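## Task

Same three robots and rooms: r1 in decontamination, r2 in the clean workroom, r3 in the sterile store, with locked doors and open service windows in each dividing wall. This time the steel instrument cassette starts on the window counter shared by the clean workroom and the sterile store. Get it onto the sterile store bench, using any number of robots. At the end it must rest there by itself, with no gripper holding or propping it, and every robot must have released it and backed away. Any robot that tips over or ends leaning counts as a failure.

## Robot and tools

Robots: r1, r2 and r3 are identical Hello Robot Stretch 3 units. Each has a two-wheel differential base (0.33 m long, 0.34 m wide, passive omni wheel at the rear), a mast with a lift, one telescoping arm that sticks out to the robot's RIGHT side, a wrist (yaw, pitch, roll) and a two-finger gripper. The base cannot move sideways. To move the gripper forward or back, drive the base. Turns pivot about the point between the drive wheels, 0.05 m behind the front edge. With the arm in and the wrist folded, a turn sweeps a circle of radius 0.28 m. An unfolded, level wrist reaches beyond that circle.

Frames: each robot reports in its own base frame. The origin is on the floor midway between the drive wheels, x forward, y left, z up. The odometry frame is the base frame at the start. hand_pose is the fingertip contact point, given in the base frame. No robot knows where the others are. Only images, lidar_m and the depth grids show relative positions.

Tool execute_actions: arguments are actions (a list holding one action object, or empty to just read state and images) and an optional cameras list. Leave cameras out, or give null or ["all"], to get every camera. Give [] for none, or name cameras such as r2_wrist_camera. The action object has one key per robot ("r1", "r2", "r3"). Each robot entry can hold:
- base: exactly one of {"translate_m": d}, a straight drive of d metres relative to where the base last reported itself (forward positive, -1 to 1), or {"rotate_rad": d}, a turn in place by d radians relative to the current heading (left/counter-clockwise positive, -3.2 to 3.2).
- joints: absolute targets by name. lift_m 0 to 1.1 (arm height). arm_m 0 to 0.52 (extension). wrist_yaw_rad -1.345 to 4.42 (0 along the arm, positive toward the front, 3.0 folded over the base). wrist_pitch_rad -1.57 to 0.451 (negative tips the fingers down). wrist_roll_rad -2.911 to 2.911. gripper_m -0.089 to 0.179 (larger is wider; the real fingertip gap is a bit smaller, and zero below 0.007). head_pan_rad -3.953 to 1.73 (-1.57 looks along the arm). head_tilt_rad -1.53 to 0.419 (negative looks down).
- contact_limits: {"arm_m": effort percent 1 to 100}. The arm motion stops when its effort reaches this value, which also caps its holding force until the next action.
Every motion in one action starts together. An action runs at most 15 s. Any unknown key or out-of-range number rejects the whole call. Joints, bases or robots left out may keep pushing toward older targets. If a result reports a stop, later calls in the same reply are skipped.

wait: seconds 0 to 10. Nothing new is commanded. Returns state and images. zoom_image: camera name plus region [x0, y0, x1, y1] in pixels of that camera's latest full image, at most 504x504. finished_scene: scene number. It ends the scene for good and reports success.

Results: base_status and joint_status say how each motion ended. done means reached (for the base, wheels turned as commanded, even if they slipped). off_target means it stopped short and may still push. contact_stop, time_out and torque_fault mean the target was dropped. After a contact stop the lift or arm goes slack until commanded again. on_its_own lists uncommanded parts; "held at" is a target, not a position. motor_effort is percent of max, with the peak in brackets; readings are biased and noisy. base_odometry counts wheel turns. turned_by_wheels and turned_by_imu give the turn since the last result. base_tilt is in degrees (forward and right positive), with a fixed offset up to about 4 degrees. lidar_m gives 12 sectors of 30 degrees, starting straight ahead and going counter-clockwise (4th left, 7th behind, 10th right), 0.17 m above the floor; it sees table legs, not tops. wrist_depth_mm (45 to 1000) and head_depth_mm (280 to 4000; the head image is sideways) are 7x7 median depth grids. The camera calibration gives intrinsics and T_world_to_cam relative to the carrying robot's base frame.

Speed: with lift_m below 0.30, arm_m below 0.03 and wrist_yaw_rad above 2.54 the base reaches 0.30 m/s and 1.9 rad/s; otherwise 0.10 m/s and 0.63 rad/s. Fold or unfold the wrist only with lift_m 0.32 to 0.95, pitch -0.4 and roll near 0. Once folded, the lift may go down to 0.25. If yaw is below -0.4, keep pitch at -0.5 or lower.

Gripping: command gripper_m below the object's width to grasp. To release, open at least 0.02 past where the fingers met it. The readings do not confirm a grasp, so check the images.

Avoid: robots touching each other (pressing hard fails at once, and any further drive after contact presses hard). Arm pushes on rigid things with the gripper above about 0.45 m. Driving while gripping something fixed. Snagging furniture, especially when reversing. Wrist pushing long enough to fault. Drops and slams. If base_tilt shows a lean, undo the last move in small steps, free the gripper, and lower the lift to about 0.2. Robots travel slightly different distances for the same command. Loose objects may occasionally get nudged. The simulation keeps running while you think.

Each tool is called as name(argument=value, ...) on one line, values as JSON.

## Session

execute_actions(actions=[], cameras=["r1_nav_camera","r2_nav_camera","r3_nav_camera"])

Scene clock: 0.00 s.
r1.base_odometry: x=+0.000 y=+0.000 heading=+0.000 (m, m, rad; r1's odometry frame)
r1.turned_by_wheels: +0.000 (rad since the last result)
r1.turned_by_imu: +0.000 (rad since the last result)
r1.base_tilt: forward=+0.4 right=+1.0 (deg)
r1.lidar_m: 1.67 2.12 2.15 0.74 1.24 1.14 1.14 1.02 0.94 0.95 1.18 1.66
r1.head_depth_mm: 1581 1554 1546 1550 1522 1518 1508 / 1640 1651 1635 1621 1605 1601 1593 / 1703 1723 1699 1704 1680 1663 1666 / 1734 1782 1783 1766 1753 1753 1739 / 1728 1885 1869 1855 1831 1820 1803 / 1752 1965 1957 1939 1928 1911 1909 / 1537 2066 1852 - - 2009 1989
r1.base_status: not commanded
r1.joint_positions: lift_m=+0.345 arm_m=-0.002 wrist_yaw_rad=+2.931 wrist_pitch_rad=-0.611 wrist_roll_rad=+0.014 gripper_m=+0.037 head_pan_rad=-0.003 head_tilt_rad=-0.005
r1.joint_status: not commanded
r1.motor_effort: left_wheel=+0 right_wheel=+0 lift_m=+27 arm_m=+0 wrist_yaw_rad=+0 wrist_pitch_rad=+4 wrist_roll_rad=+0 gripper_m=+0 head_pan_rad=+0 head_tilt_rad=+0 (%)
r1.hand_pose: x=+0.0198 y=+0.0484 z=+0.3175 quat_wxyz=(+0.284, +0.697, +0.139, +0.644) (m; r1's base frame)
r1.wrist_depth_mm: - - - - - - - / 1000 - 924 881 912 879 853 / 815 787 765 737 725 718 712 / 662 647 654 628 622 607 597 / 581 568 - 564 551 539 518 / 507 - - - 470 470 463 / 452 - - - 427 417 414
r2.base_odometry: x=+0.000 y=+0.000 heading=+0.000 (m, m, rad; r2's odometry frame)
r2.turned_by_wheels: +0.000 (rad since the last result)
r2.turned_by_imu: +0.000 (rad since the last result)
r2.base_tilt: forward=+0.6 right=-0.7 (deg)
r2.lidar_m: 1.43 1.41 1.52 2.24 2.32 1.82 1.47 1.45 1.56 2.33 2.43 1.81
r2.head_depth_mm: 1719 1715 1704 1684 1686 1676 1659 / 1627 1630 1613 1604 1608 1610 1593 / 1573 1563 1559 1551 1550 1527 1535 / 1496 1496 1486 - - 1459 1460 / 1446 1432 1452 - - 1430 1408 / 1383 1389 1384 - - 1361 1358 / 1336 1338 1342 - - 1324 1312
r2.base_status: not commanded
r2.joint_positions: lift_m=+0.586 arm_m=+0.003 wrist_yaw_rad=+2.916 wrist_pitch_rad=-0.569 wrist_roll_rad=-0.014 gripper_m=+0.037 head_pan_rad=-0.014 head_tilt_rad=-0.023
r2.joint_status: not commanded
r2.motor_effort: left_wheel=+0 right_wheel=-1 lift_m=+18 arm_m=+0 wrist_yaw_rad=+0 wrist_pitch_rad=+4 wrist_roll_rad=-1 gripper_m=+1 head_pan_rad=+1 head_tilt_rad=+1 (%)
r2.hand_pose: x=+0.0241 y=+0.0498 z=+0.5666 quat_wxyz=(+0.273, +0.692, +0.123, +0.657) (m; r2's base frame)
r2.wrist_depth_mm: - - - - - - - / - - - - - - - / - - - - - - - / - - - - 991 - - / 879 885 909 860 899 851 854 / 781 772 - 761 - 743 742 / 687 689 - 702 675 674 670
r3.base_odometry: x=+0.000 y=+0.000 heading=+0.000 (m, m, rad; r3's odometry frame)
r3.turned_by_wheels: +0.000 (rad since the last result)
r3.turned_by_imu: +0.000 (rad since the last result)
r3.base_tilt: forward=-1.0 right=-0.4 (deg)
r3.lidar_m: 1.66 1.65 1.17 0.92 0.91 0.98 1.16 1.14 1.12 0.77 2.18 2.16
r3.head_depth_mm: 1935 2074 2071 - - 2086 2091 / 1916 1965 1960 - - 1969 1981 / 1840 1863 1877 - - 1871 1870 / 1775 1770 1775 1778 1790 1785 1792 / 1696 1700 1697 1695 1700 1711 1719 / 1623 1624 1631 1625 1625 1632 1634 / 1545 1527 1524 1527 1532 1540 1565
r3.base_status: not commanded
r3.joint_positions: lift_m=+0.508 arm_m=-0.002 wrist_yaw_rad=+2.808 wrist_pitch_rad=-0.496 wrist_roll_rad=+0.004 gripper_m=+0.037 head_pan_rad=+0.003 head_tilt_rad=+0.012
r3.joint_status: not commanded
r3.motor_effort: left_wheel=+0 right_wheel=-1 lift_m=+34 arm_m=+0 wrist_yaw_rad=+0 wrist_pitch_rad=+5 wrist_roll_rad=+1 gripper_m=-1 head_pan_rad=+0 head_tilt_rad=+2 (%)
r3.hand_pose: x=+0.0487 y=+0.0588 z=+0.5041 quat_wxyz=(+0.285, +0.706, +0.057, +0.646) (m; r3's base frame)
r3.wrist_depth_mm: 733 822 - - - - - / - 869 - - - - - / - 941 - - - - - / - 958 952 - - - - / 773 806 832 838 856 836 859 / 685 - - 693 741 724 727 / 609 606 631 623 623 646 646
pictures: r1_nav_camera (sideways: a quarter turn counterclockwise sets it upright), r2_nav_camera (sideways: a quarter turn counterclockwise sets it upright), r3_nav_camera (sideways: a quarter turn counterclockwise sets it upright)
camera_calibration (this result's frames):
r1_nav_camera: T_world_to_cam=[[-0.0360229, 0.0225937, 0.999096, -1.25943], [-0.000158311, -0.999745, 0.0226026, 0.0244124], [0.999351, 0.000656044, 0.0360172, -0.0943147], [0, 0, 0, 1]] pos_world=[0.0488891, 0.0529232, 1.26113]
r2_nav_camera: T_world_to_cam=[[-0.0216298, 0.0332137, 0.999214, -1.26226], [0.00650978, -0.999422, 0.0333615, 0.00819696], [0.999745, 0.00722627, 0.0214011, -0.0740535], [0, 0, 0, 1]] pos_world=[0.0466788, 0.0506517, 1.26258]
r3_nav_camera: T_world_to_cam=[[0.0106045, -0.0484012, 0.998772, -1.25382], [-0.00424721, -0.998821, -0.0483585, 0.111803], [0.999935, -0.00372918, -0.0107976, -0.0309605], [0, 0, 0, 1]] pos_world=[0.0447294, 0.0508692, 1.25735]
Images, in order (width x height): r1_nav_camera 672x504, r2_nav_camera 672x504, r3_nav_camera 672x504.

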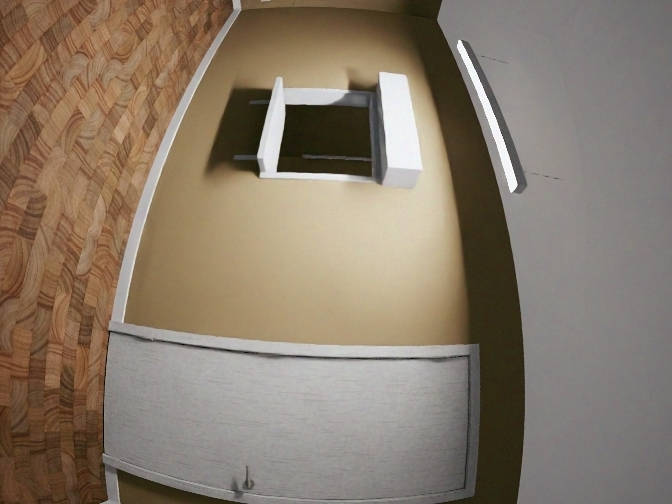

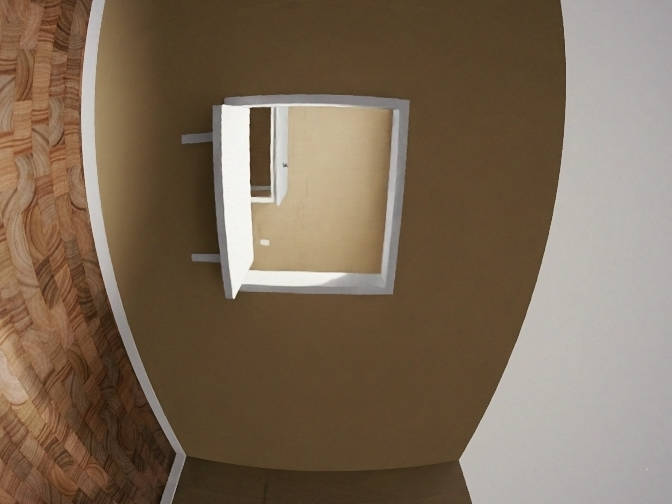

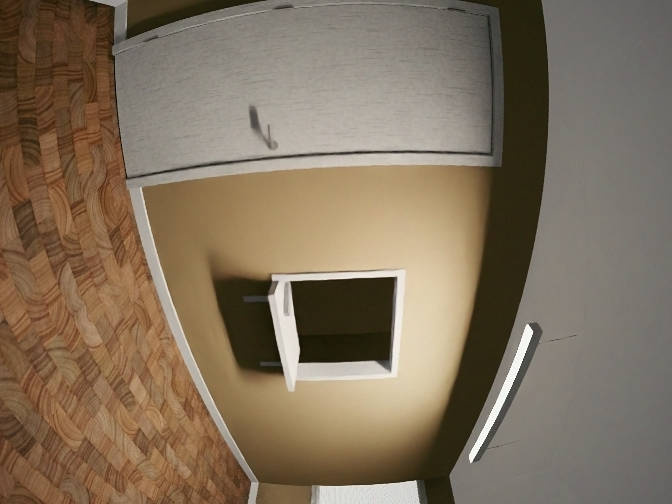

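Look at it while stowing.

execute_actions(actions=[], cameras=["r3_head_camera"])

zoom_image(camera="r3_head_camera", region=[500, 0, 740, 240])

Scene clock: 0.23 s.
r1.base_odometry: x=+0.000 y=+0.000 heading=+0.000 (m, m, rad; r1's odometry frame)
r1.turned_by_wheels: +0.000 (rad since the last result)
r1.turned_by_imu: +0.000 (rad since the last result)
r1.base_tilt: forward=+0.4 right=+0.9 (deg)
r1.lidar_m: 1.67 2.12 2.15 0.74 1.23 1.14 1.15 1.02 0.93 0.95 1.18 1.66
r1.head_depth_mm: 1583 1556 1541 1529 1531 1518 1519 / 1638 1638 1630 1619 1608 1591 1602 / 1700 1710 1713 1687 1691 1671 1661 / 1726 1790 1790 1767 1756 1758 1736 / 1733 1891 1877 1870 1833 1839 1795 / 1741 2000 1941 1972 1944 1917 1895 / 1539 2082 1874 - - 2025 1977
r1.base_status: not commanded
r1.joint_positions: lift_m=+0.345 arm_m=-0.002 wrist_yaw_rad=+2.931 wrist_pitch_rad=-0.611 wrist_roll_rad=+0.014 gripper_m=+0.037 head_pan_rad=-0.003 head_tilt_rad=-0.005
r1.joint_status: not commanded
r1.motor_effort: left_wheel=+0 right_wheel=+0 lift_m=+27 arm_m=+0 wrist_yaw_rad=+0 wrist_pitch_rad=+4 wrist_roll_rad=+0 gripper_m=+0 head_pan_rad=+0 head_tilt_rad=+1 (%)
r1.hand_pose: x=+0.0198 y=+0.0484 z=+0.3175 quat_wxyz=(+0.284, +0.697, +0.139, +0.644) (m; r1's base frame)
r1.wrist_depth_mm: - - - - - - - / - - 943 900 880 876 845 / 794 805 748 750 736 709 696 / 668 651 642 638 635 620 599 / 567 565 - 558 546 525 520 / 505 - - - 464 477 466 / 453 - - - 426 416 423
r2.base_odometry: x=+0.000 y=+0.000 heading=+0.000 (m, m, rad; r2's odometry frame)
r2.turned_by_wheels: +0.000 (rad since the last result)
r2.turned_by_imu: +0.000 (rad since the last result)
r2.base_tilt: forward=+0.7 right=-0.6 (deg)
r2.lidar_m: 1.43 1.41 1.51 2.25 2.32 1.81 1.47 1.45 1.56 2.33 2.43 1.81
r2.head_depth_mm: 1717 1697 1694 1689 1684 1676 1668 / 1637 1632 1615 1605 1601 1590 1587 / 1565 1554 1550 1559 1555 1539 1520 / 1508 1488 1484 - - 1461 1455 / 1439 1448 1443 - - 1418 1407 / 1387 1387 1386 - - 1352 1353 / 1342 1336 1346 - - 1325 1305
r2.base_status: not commanded
r2.joint_positions: lift_m=+0.586 arm_m=+0.003 wrist_yaw_rad=+2.916 wrist_pitch_rad=-0.569 wrist_roll_rad=-0.014 gripper_m=+0.037 head_pan_rad=-0.014 head_tilt_rad=-0.023
r2.joint_status: not commanded
r2.motor_effort: left_wheel=+0 right_wheel=+0 lift_m=+19 arm_m=+0 wrist_yaw_rad=+0 wrist_pitch_rad=+4 wrist_roll_rad=-1 gripper_m=+1 head_pan_rad=+1 head_tilt_rad=+1 (%)
r2.hand_pose: x=+0.0241 y=+0.0498 z=+0.5666 quat_wxyz=(+0.273, +0.692, +0.123, +0.657) (m; r2's base frame)
r2.wrist_depth_mm: - - - - - - - / - - - - - - - / - - - - - - - / - - - - - - 976 / 887 881 901 863 896 848 856 / 782 779 - 765 - 758 753 / 694 694 - 693 669 681 669
r3.base_odometry: x=+0.000 y=+0.000 heading=+0.000 (m, m, rad; r3's odometry frame)
r3.turned_by_wheels: +0.000 (rad since the last result)
r3.turned_by_imu: +0.000 (rad since the last result)
r3.base_tilt: forward=-1.3 right=-0.4 (deg)
r3.lidar_m: 1.67 1.65 1.18 0.92 0.92 0.98 1.16 1.14 1.12 0.77 2.17 2.17
r3.head_depth_mm: 1931 2090 2077 - - 2086 2089 / 1915 1963 1954 - - 1974 1977 / 1852 1858 1869 - - 1878 1879 / 1768 1765 1782 1790 1783 1798 1781 / 1695 1696 1707 1697 1702 1701 1702 / 1616 1625 1620 1631 1623 1638 1632 / 1546 1532 1532 1531 1535 1531 1562
r3.base_status: not commanded
r3.joint_positions: lift_m=+0.508 arm_m=-0.002 wrist_yaw_rad=+2.808 wrist_pitch_rad=-0.496 wrist_roll_rad=+0.004 gripper_m=+0.037 head_pan_rad=+0.003 head_tilt_rad=+0.012
r3.joint_status: not commanded
r3.motor_effort: left_wheel=-1 right_wheel=-1 lift_m=+34 arm_m=-1 wrist_yaw_rad=+0 wrist_pitch_rad=+5 wrist_roll_rad=+0 gripper_m=+0 head_pan_rad=+0 head_tilt_rad=+3 (%)
r3.hand_pose: x=+0.0487 y=+0.0588 z=+0.5041 quat_wxyz=(+0.285, +0.706, +0.057, +0.646) (m; r3's base frame)
r3.wrist_depth_mm: 732 815 993 - - - - / - 890 - - - - - / - 942 - - - - - / - 949 965 - - - - / 772 802 841 819 835 853 848 / 692 - - 696 738 735 741 / 607 597 628 624 629 644 639
pictures: r3_head_camera (sideways: a quarter turn clockwise sets it upright)
camera_calibration (this result's frames):
r3_head_camera: T_world_to_cam=[[0.0264772, -0.0379143, -0.99893, 1.31907], [0.0225324, 0.999049, -0.0373216, 0.0537212], [0.999395, -0.0215201, 0.0273064, -0.0833669], [0, 0, 0, 1]] pos_world=[0.0471807, -0.00545265, 1.32194]
Images, in order (width x height): r3_head_camera 896x504.

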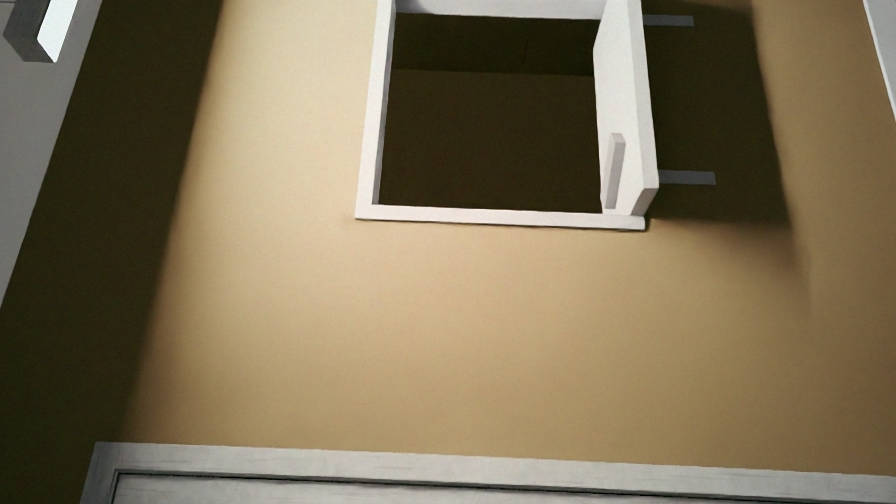

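Region (500, 0, 740, 240) of r3_head_camera's 896x504 image, scaled by 2.100, with more detail than that image has.

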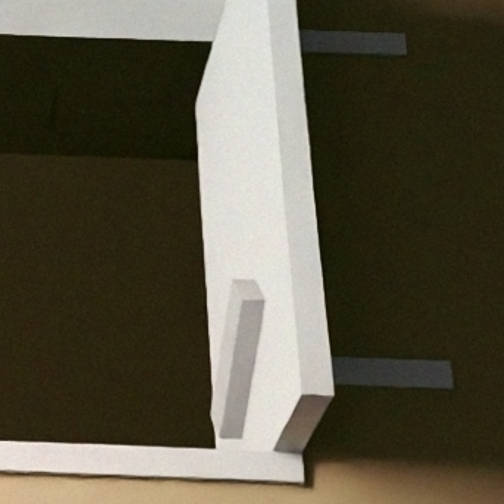

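execute_actions(actions=[{"r3":{"base":{"rotate_rad":-0.27},"joints":{"lift_m":0.29,"wrist_yaw_rad":3.0,"wrist_pitch_rad":-0.4,"head_pan_rad":-1.9,"head_tilt_rad":-0.5}}}], cameras=["r3_nav_camera"])

execute_actions(actions=[{"r3":{"base":{"translate_m":1.0},"joints":{"head_pan_rad":0.2,"head_tilt_rad":-0.4}}}], cameras=["r3_head_camera"])

Scene clock: 5.27 s.
r1.base_odometry: x=+0.000 y=+0.000 heading=+0.000 (m, m, rad; r1's odometry frame)
r1.turned_by_wheels: +0.000 (rad since the last result)
r1.turned_by_imu: +0.000 (rad since the last result)
r1.base_tilt: forward=+0.4 right=+1.0 (deg)
r1.lidar_m: 1.66 2.12 2.14 0.74 1.24 1.14 1.15 1.02 0.93 0.95 1.18 1.66
r1.head_depth_mm: 1583 1551 1549 1544 1528 1517 1506 / 1628 1634 1629 1622 1612 1606 1592 / 1687 1695 1696 1689 1675 1673 1649 / 1745 1799 1783 1761 1764 1738 1742 / 1741 1874 1872 1862 1848 1839 1810 / 1734 1991 1946 1936 1927 1911 1902 / 1534 2091 1861 - - 2013 2003
r1.base_status: not commanded
r1.joint_positions: lift_m=+0.345 arm_m=-0.002 wrist_yaw_rad=+2.931 wrist_pitch_rad=-0.611 wrist_roll_rad=+0.014 gripper_m=+0.037 head_pan_rad=-0.003 head_tilt_rad=-0.005
r1.joint_status: not commanded
r1.motor_effort: left_wheel=+1(0) right_wheel=+0(1) lift_m=+27(27) arm_m=-1(1) wrist_yaw_rad=+0(0) wrist_pitch_rad=+4(3) wrist_roll_rad=+0(0) gripper_m=+0(0) head_pan_rad=+0(0) head_tilt_rad=+2(1) (%)
r1.hand_pose: x=+0.0198 y=+0.0484 z=+0.3175 quat_wxyz=(+0.284, +0.697, +0.139, +0.644) (m; r1's base frame)
r1.wrist_depth_mm: - - - - - - - / 979 - 950 877 928 890 848 / 802 774 763 761 738 718 699 / 665 646 641 635 635 622 606 / 577 570 - 569 555 525 511 / 501 - - - 467 475 465 / 457 - - - 432 421 415
r2.base_odometry: x=+0.000 y=+0.000 heading=+0.000 (m, m, rad; r2's odometry frame)
r2.turned_by_wheels: +0.000 (rad since the last result)
r2.turned_by_imu: +0.001 (rad since the last result)
r2.base_tilt: forward=+0.6 right=-0.4 (deg)
r2.lidar_m: 1.43 1.41 1.52 2.25 2.32 1.82 1.47 1.44 1.56 2.33 2.43 1.81
r2.head_depth_mm: 1718 1717 1688 1700 1695 1679 1662 / 1639 1625 1622 1614 1603 1610 1589 / 1576 1562 1565 1572 1542 1541 1529 / 1499 1488 1494 - - 1457 1463 / 1437 1441 1445 - - 1421 1421 / 1391 1382 1388 - - 1370 1364 / 1339 1331 1335 - - 1319 1315
r2.base_status: not commanded
r2.joint_positions: lift_m=+0.586 arm_m=+0.003 wrist_yaw_rad=+2.916 wrist_pitch_rad=-0.569 wrist_roll_rad=-0.014 gripper_m=+0.037 head_pan_rad=-0.014 head_tilt_rad=-0.023
r2.joint_status: not commanded
r2.motor_effort: left_wheel=+0(0) right_wheel=+0(1) lift_m=+19(18) arm_m=+0(0) wrist_yaw_rad=+0(0) wrist_pitch_rad=+4(4) wrist_roll_rad=+0(1) gripper_m=+0(1) head_pan_rad=+0(0) head_tilt_rad=+1(1) (%)
r2.hand_pose: x=+0.0241 y=+0.0498 z=+0.5666 quat_wxyz=(+0.273, +0.692, +0.123, +0.657) (m; r2's base frame)
r2.wrist_depth_mm: - - - - - - - / - - - - - - - / - - - - - - - / - - - - 987 1000 997 / 885 881 901 868 888 870 843 / 784 775 - 756 - 765 748 / 687 683 - 700 680 671 659
r3.base_odometry: x=+0.000 y=+0.000 heading=-0.270 (m, m, rad; r3's odometry frame)
r3.turned_by_wheels: -0.270 (rad since the last result)
r3.turned_by_imu: -0.271 (rad since the last result)
r3.base_tilt: forward=-1.0 right=-0.6 (deg)
r3.lidar_m: 1.85 1.66 1.57 1.00 0.91 0.92 1.12 1.14 1.15 1.12 0.77 2.92
r3.head_depth_mm: 973 1035 1111 1193 1289 1404 1363 / 1025 1095 1173 1270 1378 1490 1353 / 1073 1151 1247 1352 1480 1568 1350 / 1140 1224 1328 1448 1590 1600 1344 / 1202 1308 1415 1535 1708 1543 1336 / 1279 1388 1525 1207 1844 1529 1330 / 1364 1499 1624 1092 1898 1578 1328
r3.base_status: done
r3.joint_positions: lift_m=+0.290 arm_m=-0.002 wrist_yaw_rad=+2.999 wrist_pitch_rad=-0.420 wrist_roll_rad=+0.004 gripper_m=+0.037 head_pan_rad=-1.893 head_tilt_rad=-0.494
r3.joint_status: all done
r3.motor_effort: left_wheel=+1(4) right_wheel=-2(6) lift_m=+30(32) arm_m=+0(1) wrist_yaw_rad=+3(2) wrist_pitch_rad=+9(8) wrist_roll_rad=+1(1) gripper_m=+0(0) head_pan_rad=-2(32) head_tilt_rad=-5(45) (%)
r3.hand_pose: x=+0.0107 y=+0.0785 z=+0.3023 quat_wxyz=(+0.197, +0.702, +0.098, +0.678) (m; r3's base frame)
r3.wrist_depth_mm: 670 - - - - - - / 719 - - - - - - / 752 - 921 942 953 - - / 692 691 724 723 749 762 770 / 576 581 - 591 618 612 616 / 482 497 - 515 528 512 521 / - - - - 437 447 451
pictures: r3_nav_camera (sideways: a quarter turn counterclockwise sets it upright)
camera_calibration (this result's frames):
r3_nav_camera: T_world_to_cam=[[-0.20208, -0.452654, 0.868486, -1.08227], [-0.938113, 0.344136, -0.0389175, 0.105179], [-0.281261, -0.822602, -0.494184, 0.606], [0, 0, 0, 1]] pos_world=[0.0504082, -0.0275937, 1.24351]
Images, in order (width x height): r3_nav_camera 672x504.

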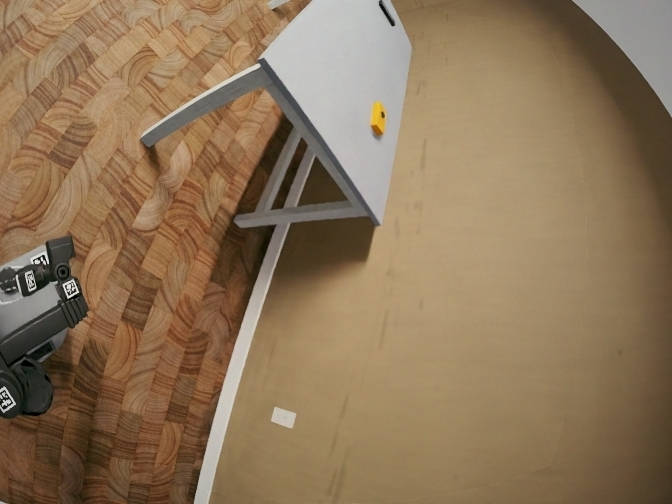

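Scene clock: 10.37 s.
r1.base_odometry: x=+0.000 y=+0.000 heading=+0.000 (m, m, rad; r1's odometry frame)
r1.turned_by_wheels: +0.000 (rad since the last result)
r1.turned_by_imu: +0.000 (rad since the last result)
r1.base_tilt: forward=+0.4 right=+0.9 (deg)
r1.lidar_m: 1.66 2.13 2.15 0.74 1.23 1.14 1.15 1.01 0.94 0.95 1.18 1.66
r1.head_depth_mm: 1581 1555 1555 1547 1527 1529 1505 / 1636 1631 1630 1618 1606 1591 1579 / 1691 1719 1706 1692 1679 1666 1650 / 1738 1813 1765 1787 1753 1729 1731 / 1740 1884 1854 1845 1848 1844 1803 / 1756 1965 1933 1954 1941 1936 1900 / 1542 2083 1845 - - 2011 1998
r1.base_status: not commanded
r1.joint_positions: lift_m=+0.345 arm_m=-0.002 wrist_yaw_rad=+2.931 wrist_pitch_rad=-0.611 wrist_roll_rad=+0.014 gripper_m=+0.037 head_pan_rad=-0.003 head_tilt_rad=-0.005
r1.joint_status: not commanded
r1.motor_effort: left_wheel=+1(1) right_wheel=+0(0) lift_m=+27(27) arm_m=+0(0) wrist_yaw_rad=+0(0) wrist_pitch_rad=+4(4) wrist_roll_rad=+0(0) gripper_m=+0(0) head_pan_rad=+0(0) head_tilt_rad=+2(1) (%)
r1.hand_pose: x=+0.0198 y=+0.0484 z=+0.3175 quat_wxyz=(+0.284, +0.697, +0.139, +0.644) (m; r1's base frame)
r1.wrist_depth_mm: - - - - - - - / - - 929 872 912 848 852 / 796 770 755 758 742 715 706 / 665 641 649 634 638 611 599 / 585 557 - 556 561 531 521 / 504 - - - 465 470 463 / 453 - - - 428 420 411
r2.base_odometry: x=+0.000 y=+0.000 heading=+0.000 (m, m, rad; r2's odometry frame)
r2.turned_by_wheels: +0.000 (rad since the last result)
r2.turned_by_imu: +0.001 (rad since the last result)
r2.base_tilt: forward=+0.6 right=-0.7 (deg)
r2.lidar_m: 1.42 1.41 1.51 2.24 2.32 1.82 1.46 1.45 1.56 2.33 2.43 1.81
r2.head_depth_mm: 1709 1706 1690 1690 1672 1658 1658 / 1652 1631 1625 1613 1615 1589 1575 / 1563 1548 1563 1564 1555 1530 1521 / 1509 1495 1489 - - 1450 1464 / 1439 1432 1439 - - 1425 1410 / 1391 1377 1383 - - 1359 1362 / 1338 1327 1336 - - 1319 1308
r2.base_status: not commanded
r2.joint_positions: lift_m=+0.586 arm_m=+0.003 wrist_yaw_rad=+2.916 wrist_pitch_rad=-0.569 wrist_roll_rad=-0.014 gripper_m=+0.037 head_pan_rad=-0.014 head_tilt_rad=-0.023
r2.joint_status: not commanded
r2.motor_effort: left_wheel=+0(0) right_wheel=+0(0) lift_m=+19(19) arm_m=+0(0) wrist_yaw_rad=+0(0) wrist_pitch_rad=+4(4) wrist_roll_rad=-1(1) gripper_m=+0(1) head_pan_rad=+0(1) head_tilt_rad=+1(1) (%)
r2.hand_pose: x=+0.0241 y=+0.0498 z=+0.5666 quat_wxyz=(+0.273, +0.692, +0.123, +0.657) (m; r2's base frame)
r2.wrist_depth_mm: - - - - - - - / - - - - - - - / - - - - - - - / - - - - - 1000 976 / 902 910 899 862 874 840 853 / 774 770 - 760 - 748 755 / 691 686 - 698 672 675 666
r3.base_odometry: x=+0.964 y=-0.267 heading=-0.270 (m, m, rad; r3's odometry frame)
r3.turned_by_wheels: +0.000 (rad since the last result)
r3.turned_by_imu: +0.007 (rad since the last result)
r3.base_tilt: forward=-1.0 right=-0.5 (deg)
r3.lidar_m: 0.99 0.90 0.90 1.08 1.55 1.56 1.92 1.62 0.98 1.82 3.21 1.55
r3.head_depth_mm: 3853 - - 1286 1457 1615 1458 / - - - 1192 1348 1508 1443 / - - - 1105 1251 1388 1436 / 3734 - - 1036 1166 1284 1371 / 3562 3786 - 1062 1088 1197 1319 / 3372 3782 2463 959 1030 1120 1228 / 743 792 844 903 975 1055 1146
r3.base_status: done
r3.joint_positions: lift_m=+0.290 arm_m=-0.002 wrist_yaw_rad=+2.999 wrist_pitch_rad=-0.420 wrist_roll_rad=+0.004 gripper_m=+0.037 head_pan_rad=+0.193 head_tilt_rad=-0.407
r3.joint_status: all done
r3.motor_effort: left_wheel=+0(7) right_wheel=-1(4) lift_m=+30(30) arm_m=+0(1) wrist_yaw_rad=+1(1) wrist_pitch_rad=+8(8) wrist_roll_rad=+0(0) gripper_m=+0(0) head_pan_rad=+3(34) head_tilt_rad=+5(20) (%)
r3.hand_pose: x=+0.0105 y=+0.0786 z=+0.3024 quat_wxyz=(+0.197, +0.702, +0.098, +0.678) (m; r3's base frame)
r3.wrist_depth_mm: - - - - 886 774 669 / - - - - 964 822 694 / 890 - 942 946 958 848 734 / 695 681 732 731 745 758 733 / 572 581 - 595 600 606 617 / 484 498 - 522 533 511 519 / - - - - 439 447 447
pictures: r3_head_camera (sideways: a quarter turn clockwise sets it upright)
camera_calibration (this result's frames):
r3_head_camera: T_world_to_cam=[[-0.368736, -0.110731, -0.922915, 1.22198], [-0.183814, 0.981959, -0.044375, 0.06414], [0.911179, 0.153282, -0.382437, 0.450514], [0, 0, 0, 1]] pos_world=[0.0518804, 0.00327271, 1.30293]
Images, in order (width x height): r3_head_camera 896x504.

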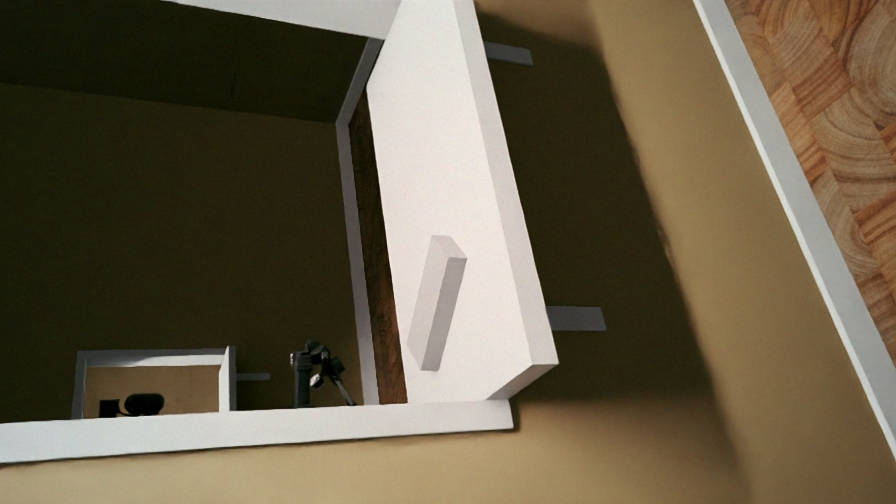

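execute_actions(actions=[{"r3":{"base":{"translate_m":0.42},"joints":{"lift_m":0.72,"head_tilt_rad":-0.6,"head_pan_rad":0.35}}}], cameras=["r3_head_camera"])

Scene clock: 16.37 s.
r1.base_odometry: x=+0.000 y=+0.000 heading=+0.000 (m, m, rad; r1's odometry frame)
r1.turned_by_wheels: +0.000 (rad since the last result)
r1.turned_by_imu: +0.000 (rad since the last result)
r1.base_tilt: forward=+0.5 right=+0.9 (deg)
r1.lidar_m: 1.67 2.12 2.15 0.74 1.24 1.14 1.15 1.02 0.94 0.94 1.18 1.66
r1.head_depth_mm: 1582 1571 1548 1534 1533 1520 1506 / 1644 1659 1623 1614 1610 1602 1593 / 1690 1707 1713 1695 1671 1662 1652 / 1729 1793 1784 1764 1751 1731 1742 / 1746 1880 1855 1868 1847 1840 1824 / 1742 1965 1939 1965 1945 1901 1900 / 1525 2099 1857 - - 1995 1994
r1.base_status: not commanded
r1.joint_positions: lift_m=+0.345 arm_m=-0.002 wrist_yaw_rad=+2.931 wrist_pitch_rad=-0.611 wrist_roll_rad=+0.014 gripper_m=+0.037 head_pan_rad=-0.003 head_tilt_rad=-0.005
r1.joint_status: not commanded
r1.motor_effort: left_wheel=+0(1) right_wheel=+0(0) lift_m=+27(27) arm_m=+0(0) wrist_yaw_rad=+0(0) wrist_pitch_rad=+4(3) wrist_roll_rad=+0(0) gripper_m=+0(0) head_pan_rad=+0(0) head_tilt_rad=+0(1) (%)
r1.hand_pose: x=+0.0198 y=+0.0484 z=+0.3175 quat_wxyz=(+0.284, +0.697, +0.139, +0.644) (m; r1's base frame)
r1.wrist_depth_mm: - - - - - - - / 977 - 954 887 895 872 842 / 814 783 775 757 732 721 710 / 667 664 645 635 627 615 604 / 572 566 - 569 548 529 517 / 504 - - - 465 470 468 / 455 - - - 429 415 412
r2.base_odometry: x=+0.000 y=+0.000 heading=+0.000 (m, m, rad; r2's odometry frame)
r2.turned_by_wheels: +0.000 (rad since the last result)
r2.turned_by_imu: +0.001 (rad since the last result)
r2.base_tilt: forward=+0.6 right=-0.4 (deg)
r2.lidar_m: 1.43 1.41 1.52 2.24 2.32 1.82 1.47 1.44 1.56 2.33 2.43 1.81
r2.head_depth_mm: 1719 1698 1686 1689 1676 1676 1655 / 1622 1630 1631 1616 1599 1596 1585 / 1574 1567 1552 1568 1547 1531 1522 / 1506 1495 1490 - - 1445 1462 / 1448 1439 1437 - - 1425 1405 / 1393 1380 1382 - - 1367 1362 / 1333 1336 1341 - - 1317 1305
r2.base_status: not commanded
r2.joint_positions: lift_m=+0.586 arm_m=+0.003 wrist_yaw_rad=+2.916 wrist_pitch_rad=-0.569 wrist_roll_rad=-0.014 gripper_m=+0.037 head_pan_rad=-0.014 head_tilt_rad=-0.023
r2.joint_status: not commanded
r2.motor_effort: left_wheel=+0(0) right_wheel=+0(0) lift_m=+19(19) arm_m=+0(0) wrist_yaw_rad=+0(0) wrist_pitch_rad=+4(4) wrist_roll_rad=-1(1) gripper_m=+0(0) head_pan_rad=+1(0) head_tilt_rad=+1(1) (%)
r2.hand_pose: x=+0.0241 y=+0.0498 z=+0.5666 quat_wxyz=(+0.273, +0.692, +0.123, +0.657) (m; r2's base frame)
r2.wrist_depth_mm: - - - - - - - / - - - - - - - / - - - - - - - / - - - - 981 - 999 / 901 905 903 886 894 864 858 / 778 770 - 766 - 762 750 / 688 679 - 685 672 673 677
r3.base_odometry: x=+1.369 y=-0.379 heading=-0.270 (m, m, rad; r3's odometry frame)
r3.turned_by_wheels: +0.000 (rad since the last result)
r3.turned_by_imu: +0.004 (rad since the last result)
r3.base_tilt: forward=-1.2 right=-0.5 (deg)
r3.lidar_m: 0.63 0.57 0.58 0.71 1.36 1.83 2.25 1.31 1.96 1.82 2.95 0.98
r3.head_depth_mm: 3550 - 3168 783 676 1106 1256 / 3422 3827 3139 776 650 1033 1219 / 3288 3618 3119 772 625 968 1169 / 3249 3534 3103 708 603 910 1097 / - 3335 3066 726 598 864 1027 / 3166 3227 2878 743 594 818 965 / 2959 3184 2983 718 637 778 907
r3.base_status: done
r3.joint_positions: lift_m=+0.720 arm_m=-0.002 wrist_yaw_rad=+3.000 wrist_pitch_rad=-0.419 wrist_roll_rad=+0.004 gripper_m=+0.037 head_pan_rad=+0.343 head_tilt_rad=-0.592
r3.joint_status: all done
r3.motor_effort: left_wheel=-1(7) right_wheel=-1(5) lift_m=+38(41) arm_m=-1(1) wrist_yaw_rad=+0(1) wrist_pitch_rad=+8(8) wrist_roll_rad=+1(1) gripper_m=+0(0) head_pan_rad=+3(12) head_tilt_rad=-5(29) (%)
r3.hand_pose: x=+0.0105 y=+0.0786 z=+0.7322 quat_wxyz=(+0.196, +0.702, +0.098, +0.678) (m; r3's base frame)
r3.wrist_depth_mm: - - 909 734 599 502 440 / - - - 801 640 530 459 / - - - 867 689 555 478 / - - - 961 738 597 503 / - - - - 783 638 540 / 989 - - - 813 692 570 / 849 850 882 872 875 721 598
pictures: r3_head_camera (sideways: a quarter turn clockwise sets it upright)
camera_calibration (this result's frames):
r3_head_camera: T_world_to_cam=[[-0.501777, -0.21945, -0.836697, 1.11034], [-0.336267, 0.940688, -0.0450613, 0.0659527], [0.796959, 0.258743, -0.545809, 0.663791], [0, 0, 0, 1]] pos_world=[0.0503044, 0.00987086, 1.29429]
Images, in order (width x height): r3_head_camera 896x504.

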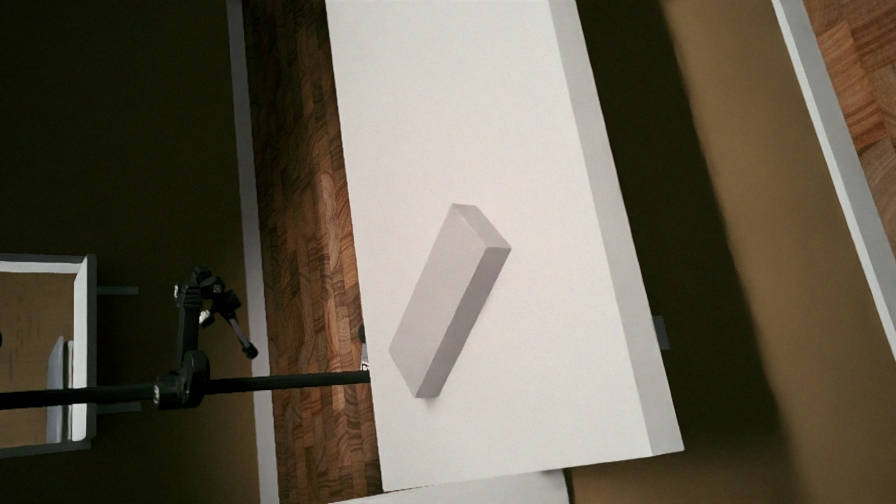

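execute_actions(actions=[{"r3":{"base":{"rotate_rad":1.72},"joints":{"lift_m":0.98,"wrist_yaw_rad":1.1,"arm_m":0.06,"gripper_m":0.13,"wrist_roll_rad":0.025,"head_pan_rad":-1.3}}}], cameras=[])

execute_actions(actions=[{"r3":{"joints":{"arm_m":0.423,"wrist_pitch_rad":-0.6}}}], cameras=["r3_head_camera","r3_wrist_camera"])

Scene clock: 20.43 s.
r1.base_odometry: x=+0.000 y=+0.000 heading=+0.000 (m, m, rad; r1's odometry frame)
r1.turned_by_wheels: +0.000 (rad since the last result)
r1.turned_by_imu: +0.000 (rad since the last result)
r1.base_tilt: forward=+0.4 right=+0.9 (deg)
r1.lidar_m: 1.67 2.12 2.15 0.74 1.23 1.14 1.15 1.02 0.94 0.95 1.18 1.66
r1.head_depth_mm: 1577 1562 1536 1536 1530 1522 1507 / 1657 1646 1624 1616 1611 1601 1593 / 1689 1713 1709 1683 1684 1662 1657 / 1754 1789 1793 1764 1752 1740 1724 / 1741 1878 1862 1842 1843 1822 1814 / 1739 1980 1941 1935 1932 1925 1890 / 1536 2090 1863 - - 2019 2015
r1.base_status: not commanded
r1.joint_positions: lift_m=+0.345 arm_m=-0.002 wrist_yaw_rad=+2.931 wrist_pitch_rad=-0.611 wrist_roll_rad=+0.014 gripper_m=+0.037 head_pan_rad=-0.003 head_tilt_rad=-0.005
r1.joint_status: not commanded
r1.motor_effort: left_wheel=+1(1) right_wheel=+0(0) lift_m=+27(27) arm_m=+0(0) wrist_yaw_rad=+0(0) wrist_pitch_rad=+4(4) wrist_roll_rad=+0(0) gripper_m=+0(0) head_pan_rad=+0(0) head_tilt_rad=+1(1) (%)
r1.hand_pose: x=+0.0198 y=+0.0484 z=+0.3175 quat_wxyz=(+0.284, +0.697, +0.139, +0.644) (m; r1's base frame)
r1.wrist_depth_mm: - - - - - - - / - - 961 884 906 857 853 / 796 792 774 763 758 725 697 / 675 651 643 635 617 614 606 / 569 572 - 562 548 531 527 / 505 - - - 463 475 462 / 458 - - - 425 422 413
r2.base_odometry: x=+0.000 y=+0.000 heading=+0.000 (m, m, rad; r2's odometry frame)
r2.turned_by_wheels: +0.000 (rad since the last result)
r2.turned_by_imu: +0.001 (rad since the last result)
r2.base_tilt: forward=+0.5 right=-0.5 (deg)
r2.lidar_m: 1.43 1.41 1.51 2.24 2.32 1.82 1.47 1.45 1.56 2.34 2.43 1.81
r2.head_depth_mm: 1712 1696 1691 1678 1685 1674 1665 / 1620 1614 1622 1612 1606 1611 1589 / 1558 1549 1564 1567 1554 1536 1530 / 1497 1493 1489 - - 1458 1454 / 1437 1436 1446 - - 1430 1420 / 1383 1384 1391 - - 1364 1352 / 1337 1335 1338 - - 1317 1305
r2.base_status: not commanded
r2.joint_positions: lift_m=+0.586 arm_m=+0.003 wrist_yaw_rad=+2.916 wrist_pitch_rad=-0.569 wrist_roll_rad=-0.014 gripper_m=+0.037 head_pan_rad=-0.014 head_tilt_rad=-0.023
r2.joint_status: not commanded
r2.motor_effort: left_wheel=+0(0) right_wheel=+0(0) lift_m=+19(19) arm_m=+0(0) wrist_yaw_rad=+0(0) wrist_pitch_rad=+4(4) wrist_roll_rad=+0(0) gripper_m=+1(0) head_pan_rad=+0(0) head_tilt_rad=+2(1) (%)
r2.hand_pose: x=+0.0241 y=+0.0498 z=+0.5666 quat_wxyz=(+0.273, +0.692, +0.123, +0.657) (m; r2's base frame)
r2.wrist_depth_mm: - - - - - - - / - - - - - - - / - - - - - - - / - - - - - - 992 / 889 889 912 884 876 859 849 / 779 772 - 762 - 764 747 / 703 684 - 693 671 673 668
r3.base_odometry: x=+1.369 y=-0.379 heading=+1.450 (m, m, rad; r3's odometry frame)
r3.turned_by_wheels: +1.720 (rad since the last result)
r3.turned_by_imu: +1.737 (rad since the last result)
r3.base_tilt: forward=-1.1 right=-0.5 (deg)
r3.lidar_m: 0.81 1.82 1.88 2.32 1.97 1.82 3.06 2.24 0.81 0.59 0.57 0.59
r3.head_depth_mm: 3360 3668 3199 815 - - 1208 / 3288 3604 3164 776 628 - 1178 / 3286 3488 3145 800 - - 1130 / - 3328 3075 766 - 928 1063 / 3149 3232 2891 756 597 882 1013 / 3011 3277 3025 725 652 839 966 / 449 487 536 601 682 809 923
r3.base_status: done
r3.joint_positions: lift_m=+0.980 arm_m=+0.060 wrist_yaw_rad=+1.101 wrist_pitch_rad=-0.419 wrist_roll_rad=+0.019 gripper_m=+0.130 head_pan_rad=-1.293 head_tilt_rad=-0.593
r3.joint_status: all done
r3.motor_effort: left_wheel=-1(5) right_wheel=+1(5) lift_m=+37(39) arm_m=+3(2) wrist_yaw_rad=-1(4) wrist_pitch_rad=+8(8) wrist_roll_rad=+3(4) gripper_m=+0(82) head_pan_rad=-3(27) head_tilt_rad=-5(5) (%)
r3.hand_pose: x=+0.1786 y=-0.3063 z=+0.9924 quat_wxyz=(+0.662, +0.489, -0.519, +0.232) (m; r3's base frame)
r3.wrist_depth_mm: 600 494 404 339 290 - - / 692 570 451 370 312 - - / 892 637 502 407 345 - - / - 743 568 450 387 419 386 / - 957 655 500 383 358 333 / - - 777 564 296 - 291 / - - 963 650 270 253 260
pictures: none
No camera images: the call's "cameras" was empty. Leave "cameras" out to get every camera's image.

Scene clock: 24.30 s.
r1.base_odometry: x=+0.000 y=+0.000 heading=+0.000 (m, m, rad; r1's odometry frame)
r1.turned_by_wheels: +0.000 (rad since the last result)
r1.turned_by_imu: +0.000 (rad since the last result)
r1.base_tilt: forward=+0.4 right=+1.0 (deg)
r1.lidar_m: 1.67 2.12 2.15 0.74 1.24 1.13 1.15 1.02 0.94 0.94 1.18 1.66
r1.head_depth_mm: 1585 1556 1553 1541 1530 1523 1513 / 1628 1648 1627 1629 1615 1587 1590 / 1693 1717 1696 1686 1680 1680 1661 / 1733 1789 1771 1779 1763 1744 1733 / 1739 1890 1864 1851 1829 1834 1826 / 1744 1976 1948 1928 1942 1924 1888 / 1530 2072 1868 - - 1979 1995
r1.base_status: not commanded
r1.joint_positions: lift_m=+0.345 arm_m=-0.002 wrist_yaw_rad=+2.931 wrist_pitch_rad=-0.611 wrist_roll_rad=+0.014 gripper_m=+0.037 head_pan_rad=-0.003 head_tilt_rad=-0.005
r1.joint_status: not commanded
r1.motor_effort: left_wheel=+1(0) right_wheel=+1(1) lift_m=+27(27) arm_m=+0(1) wrist_yaw_rad=+0(0) wrist_pitch_rad=+4(4) wrist_roll_rad=+0(0) gripper_m=+0(0) head_pan_rad=+0(0) head_tilt_rad=-1(0) (%)
r1.hand_pose: x=+0.0198 y=+0.0484 z=+0.3175 quat_wxyz=(+0.284, +0.697, +0.139, +0.644) (m; r1's base frame)
r1.wrist_depth_mm: - - - - - - - / - - 942 895 920 857 843 / 799 787 781 746 745 710 705 / 668 654 629 636 610 598 602 / 578 561 - 554 547 533 518 / 499 - - - 462 477 465 / 457 - - - 428 419 414
r2.base_odometry: x=+0.000 y=+0.000 heading=+0.000 (m, m, rad; r2's odometry frame)
r2.turned_by_wheels: +0.000 (rad since the last result)
r2.turned_by_imu: +0.001 (rad since the last result)
r2.base_tilt: forward=+0.7 right=-0.5 (deg)
r2.lidar_m: 1.43 1.41 1.52 2.25 2.32 1.82 1.47 1.45 1.56 2.33 2.43 1.81
r2.head_depth_mm: 1707 1702 1701 1680 1692 1684 1650 / 1630 1628 1633 1626 1606 1595 1573 / 1576 1563 1567 1567 1547 1535 1525 / 1506 1500 1477 - - 1467 1457 / 1447 1442 1435 - - 1421 1412 / 1395 1378 1387 - - 1362 1359 / 1335 1336 1335 - - 1319 1306
r2.base_status: not commanded
r2.joint_positions: lift_m=+0.586 arm_m=+0.003 wrist_yaw_rad=+2.916 wrist_pitch_rad=-0.569 wrist_roll_rad=-0.014 gripper_m=+0.037 head_pan_rad=-0.014 head_tilt_rad=-0.023
r2.joint_status: not commanded
r2.motor_effort: left_wheel=+0(0) right_wheel=-1(0) lift_m=+19(20) arm_m=+0(0) wrist_yaw_rad=+0(0) wrist_pitch_rad=+4(4) wrist_roll_rad=-1(0) gripper_m=+0(1) head_pan_rad=+0(1) head_tilt_rad=+1(1) (%)
r2.hand_pose: x=+0.0241 y=+0.0498 z=+0.5666 quat_wxyz=(+0.273, +0.692, +0.123, +0.657) (m; r2's base frame)
r2.wrist_depth_mm: - - - - - - - / - - - - - - - / - - - - - - - / - - - - - - 980 / 901 876 906 877 883 848 857 / 770 765 - 755 - 753 751 / 690 691 - 702 669 661 669
r3.base_odometry: x=+1.369 y=-0.379 heading=+1.450 (m, m, rad; r3's odometry frame)
r3.turned_by_wheels: +0.000 (rad since the last result)
r3.turned_by_imu: +0.001 (rad since the last result)
r3.base_tilt: forward=-1.1 right=-0.4 (deg)
r3.lidar_m: 0.81 1.82 1.89 2.33 1.97 1.81 3.04 2.24 0.82 0.59 0.57 0.59
r3.head_depth_mm: 3328 3670 - 780 650 1006 1206 / 3273 3582 3221 773 628 960 1166 / 3267 3510 3138 712 606 923 1117 / - 3323 3131 708 602 881 1058 / 3143 3228 2917 753 598 849 1007 / 2997 3250 3032 725 652 816 966 / 451 488 536 601 684 787 922
r3.base_status: not commanded
r3.joint_positions: lift_m=+0.980 arm_m=+0.423 wrist_yaw_rad=+1.100 wrist_pitch_rad=-0.611 wrist_roll_rad=+0.019 gripper_m=+0.130 head_pan_rad=-1.293 head_tilt_rad=-0.593
r3.joint_status: all done
r3.motor_effort: left_wheel=-2(2) right_wheel=+1(1) lift_m=+38(37) arm_m=+3(2) wrist_yaw_rad=+0(1) wrist_pitch_rad=+5(8) wrist_roll_rad=+3(3) gripper_m=+0(0) head_pan_rad=-2(2) head_tilt_rad=-6(5) (%)
r3.hand_pose: x=+0.1532 y=-0.6568 z=+0.9518 quat_wxyz=(+0.682, +0.535, -0.470, +0.166) (m; r3's base frame)
r3.wrist_depth_mm: 198 242 - - - - - / 208 251 - - - - - / 220 269 - 368 - - - / 234 287 309 303 313 - - / 249 272 256 238 271 274 275 / 241 - 226 205 240 - 244 / 208 212 190 183 215 212 218
pictures: r3_head_camera (sideways: a quarter turn clockwise sets it upright), r3_wrist_camera
camera_calibration (this result's frames):
r3_head_camera: T_world_to_cam=[[-0.186313, 0.515124, -0.836621, 1.10831], [0.960602, 0.274251, -0.0450612, 0.0580417], [0.206232, -0.812055, -0.545925, 0.667545], [0, 0, 0, 1]] pos_world=[0.0130687, -0.0447527, 1.29428]
r3_wrist_camera: T_world_to_cam=[[-0.477414, -0.878568, 0.013942, -0.524855], [-0.626237, 0.329081, -0.706777, 1.01384], [0.616364, -0.346156, -0.707299, 0.515299], [0, 0, 0, 1]] pos_world=[0.066716, -0.616381, 1.08834]
Images, in order (width x height): r3_head_camera 896x504, r3_wrist_camera 644x364.

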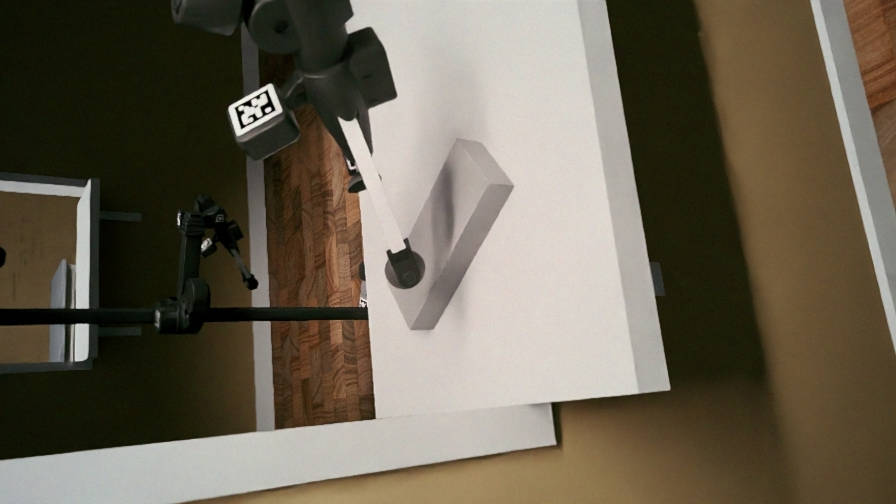

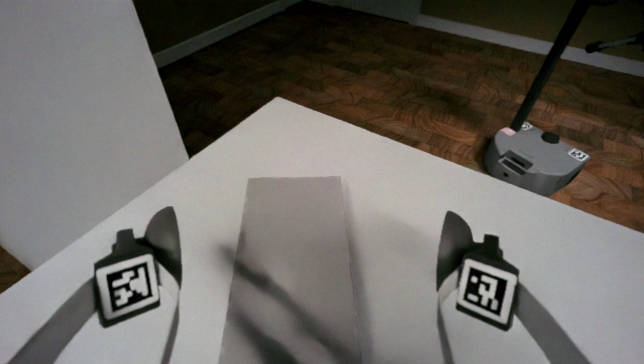

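execute_actions(actions=[{"r3":{"joints":{"arm_m":0.411,"lift_m":0.914,"gripper_m":0.115}}}], cameras=["r3_wrist_camera"])

Scene clock: 26.10 s.
r1.base_odometry: x=+0.000 y=+0.000 heading=+0.000 (m, m, rad; r1's odometry frame)
r1.turned_by_wheels: +0.000 (rad since the last result)
r1.turned_by_imu: +0.000 (rad since the last result)
r1.base_tilt: forward=+0.4 right=+0.9 (deg)
r1.lidar_m: 1.67 2.12 2.15 0.74 1.23 1.14 1.15 1.01 0.94 0.95 1.18 1.66
r1.head_depth_mm: 1572 1558 1552 1548 1526 1515 1515 / 1635 1637 1623 1636 1620 1611 1597 / 1692 1706 1703 1692 1688 1673 1648 / 1725 1806 1799 1767 1734 1748 1729 / 1765 1872 1855 1845 1841 1831 1816 / 1731 1965 1938 1941 1927 1912 1896 / 1537 2075 1865 - - 2026 1994
r1.base_status: not commanded
r1.joint_positions: lift_m=+0.345 arm_m=-0.002 wrist_yaw_rad=+2.931 wrist_pitch_rad=-0.611 wrist_roll_rad=+0.014 gripper_m=+0.037 head_pan_rad=-0.003 head_tilt_rad=-0.005
r1.joint_status: not commanded
r1.motor_effort: left_wheel=+0(0) right_wheel=+1(1) lift_m=+27(27) arm_m=+0(1) wrist_yaw_rad=+0(0) wrist_pitch_rad=+4(4) wrist_roll_rad=+0(0) gripper_m=+0(0) head_pan_rad=+0(0) head_tilt_rad=+1(1) (%)
r1.hand_pose: x=+0.0198 y=+0.0484 z=+0.3175 quat_wxyz=(+0.284, +0.697, +0.139, +0.644) (m; r1's base frame)
r1.wrist_depth_mm: - - - - - - - / 999 - 957 880 866 866 874 / 790 771 763 742 729 708 723 / 678 661 655 625 636 612 599 / 571 565 - 573 552 530 520 / 504 - - - 464 470 458 / 458 - - - 428 427 413
r2.base_odometry: x=+0.000 y=+0.000 heading=+0.000 (m, m, rad; r2's odometry frame)
r2.turned_by_wheels: +0.000 (rad since the last result)
r2.turned_by_imu: +0.000 (rad since the last result)
r2.base_tilt: forward=+0.6 right=-0.5 (deg)
r2.lidar_m: 1.42 1.41 1.52 2.25 2.32 1.82 1.46 1.45 1.56 2.33 2.43 1.81
r2.head_depth_mm: 1711 1694 1695 1700 1670 1666 1665 / 1630 1623 1616 1600 1611 1592 1588 / 1556 1549 1551 1550 1555 1528 1517 / 1503 1498 1485 - - 1466 1454 / 1443 1451 1439 - - 1416 1409 / 1391 1382 1382 - - 1360 1355 / 1343 1329 1330 - - 1317 1310
r2.base_status: not commanded
r2.joint_positions: lift_m=+0.586 arm_m=+0.003 wrist_yaw_rad=+2.916 wrist_pitch_rad=-0.569 wrist_roll_rad=-0.014 gripper_m=+0.037 head_pan_rad=-0.014 head_tilt_rad=-0.023
r2.joint_status: not commanded
r2.motor_effort: left_wheel=+0(0) right_wheel=+0(1) lift_m=+18(19) arm_m=+0(0) wrist_yaw_rad=+0(0) wrist_pitch_rad=+4(4) wrist_roll_rad=-1(0) gripper_m=+1(0) head_pan_rad=-1(0) head_tilt_rad=+1(1) (%)
r2.hand_pose: x=+0.0241 y=+0.0498 z=+0.5666 quat_wxyz=(+0.273, +0.692, +0.123, +0.657) (m; r2's base frame)
r2.wrist_depth_mm: - - - - - - - / - - - - - - - / - - - - - - - / - - - - - 971 984 / 904 876 885 863 888 859 848 / 767 764 - 764 - 745 750 / 699 685 - 694 674 678 665
r3.base_odometry: x=+1.369 y=-0.379 heading=+1.450 (m, m, rad; r3's odometry frame)
r3.turned_by_wheels: +0.000 (rad since the last result)
r3.turned_by_imu: +0.000 (rad since the last result)
r3.base_tilt: forward=-1.2 right=-0.5 (deg)
r3.lidar_m: 0.81 1.81 1.88 2.33 1.97 1.82 3.07 2.23 0.81 0.59 0.57 0.60
r3.head_depth_mm: 3344 3682 3636 727 652 1004 1202 / 3241 3575 3318 720 629 962 1165 / 3302 3523 3200 692 606 919 1114 / - 3325 3070 733 601 886 1059 / 3139 3274 2901 748 598 848 1014 / 2994 3259 3025 726 652 819 966 / 451 487 536 602 684 788 924
r3.base_status: not commanded
r3.joint_positions: lift_m=+0.914 arm_m=+0.411 wrist_yaw_rad=+1.100 wrist_pitch_rad=-0.612 wrist_roll_rad=+0.019 gripper_m=+0.115 head_pan_rad=-1.293 head_tilt_rad=-0.593
r3.joint_status: all done
r3.motor_effort: left_wheel=-2(2) right_wheel=+1(1) lift_m=+29(33) arm_m=-3(5) wrist_yaw_rad=+1(1) wrist_pitch_rad=+5(5) wrist_roll_rad=+3(3) gripper_m=+0(60) head_pan_rad=-2(2) head_tilt_rad=-6(6) (%)
r3.hand_pose: x=+0.1531 y=-0.6454 z=+0.8860 quat_wxyz=(+0.682, +0.535, -0.470, +0.165) (m; r3's base frame)
r3.wrist_depth_mm: 194 230 - - - - - / 204 244 329 319 - - - / 214 248 249 209 263 264 - / 213 217 205 176 222 224 226 / 188 194 156 152 187 195 195 / 167 - 137 135 139 176 172 / - 149 120 120 126 150 153
pictures: r3_wrist_camera
camera_calibration (this result's frames):
r3_wrist_camera: T_world_to_cam=[[-0.477407, -0.878571, 0.013957, -0.513951], [-0.626592, 0.329262, -0.706378, 0.963322], [0.616008, -0.345975, -0.707698, 0.473282], [0, 0, 0, 1]] pos_world=[0.0667007, -0.604984, 1.02258]
Images, in order (width x height): r3_wrist_camera 644x364.

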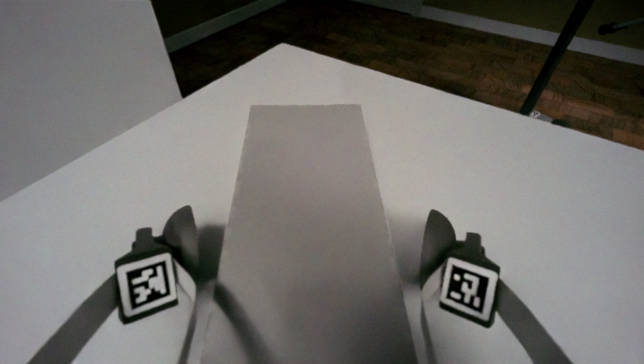

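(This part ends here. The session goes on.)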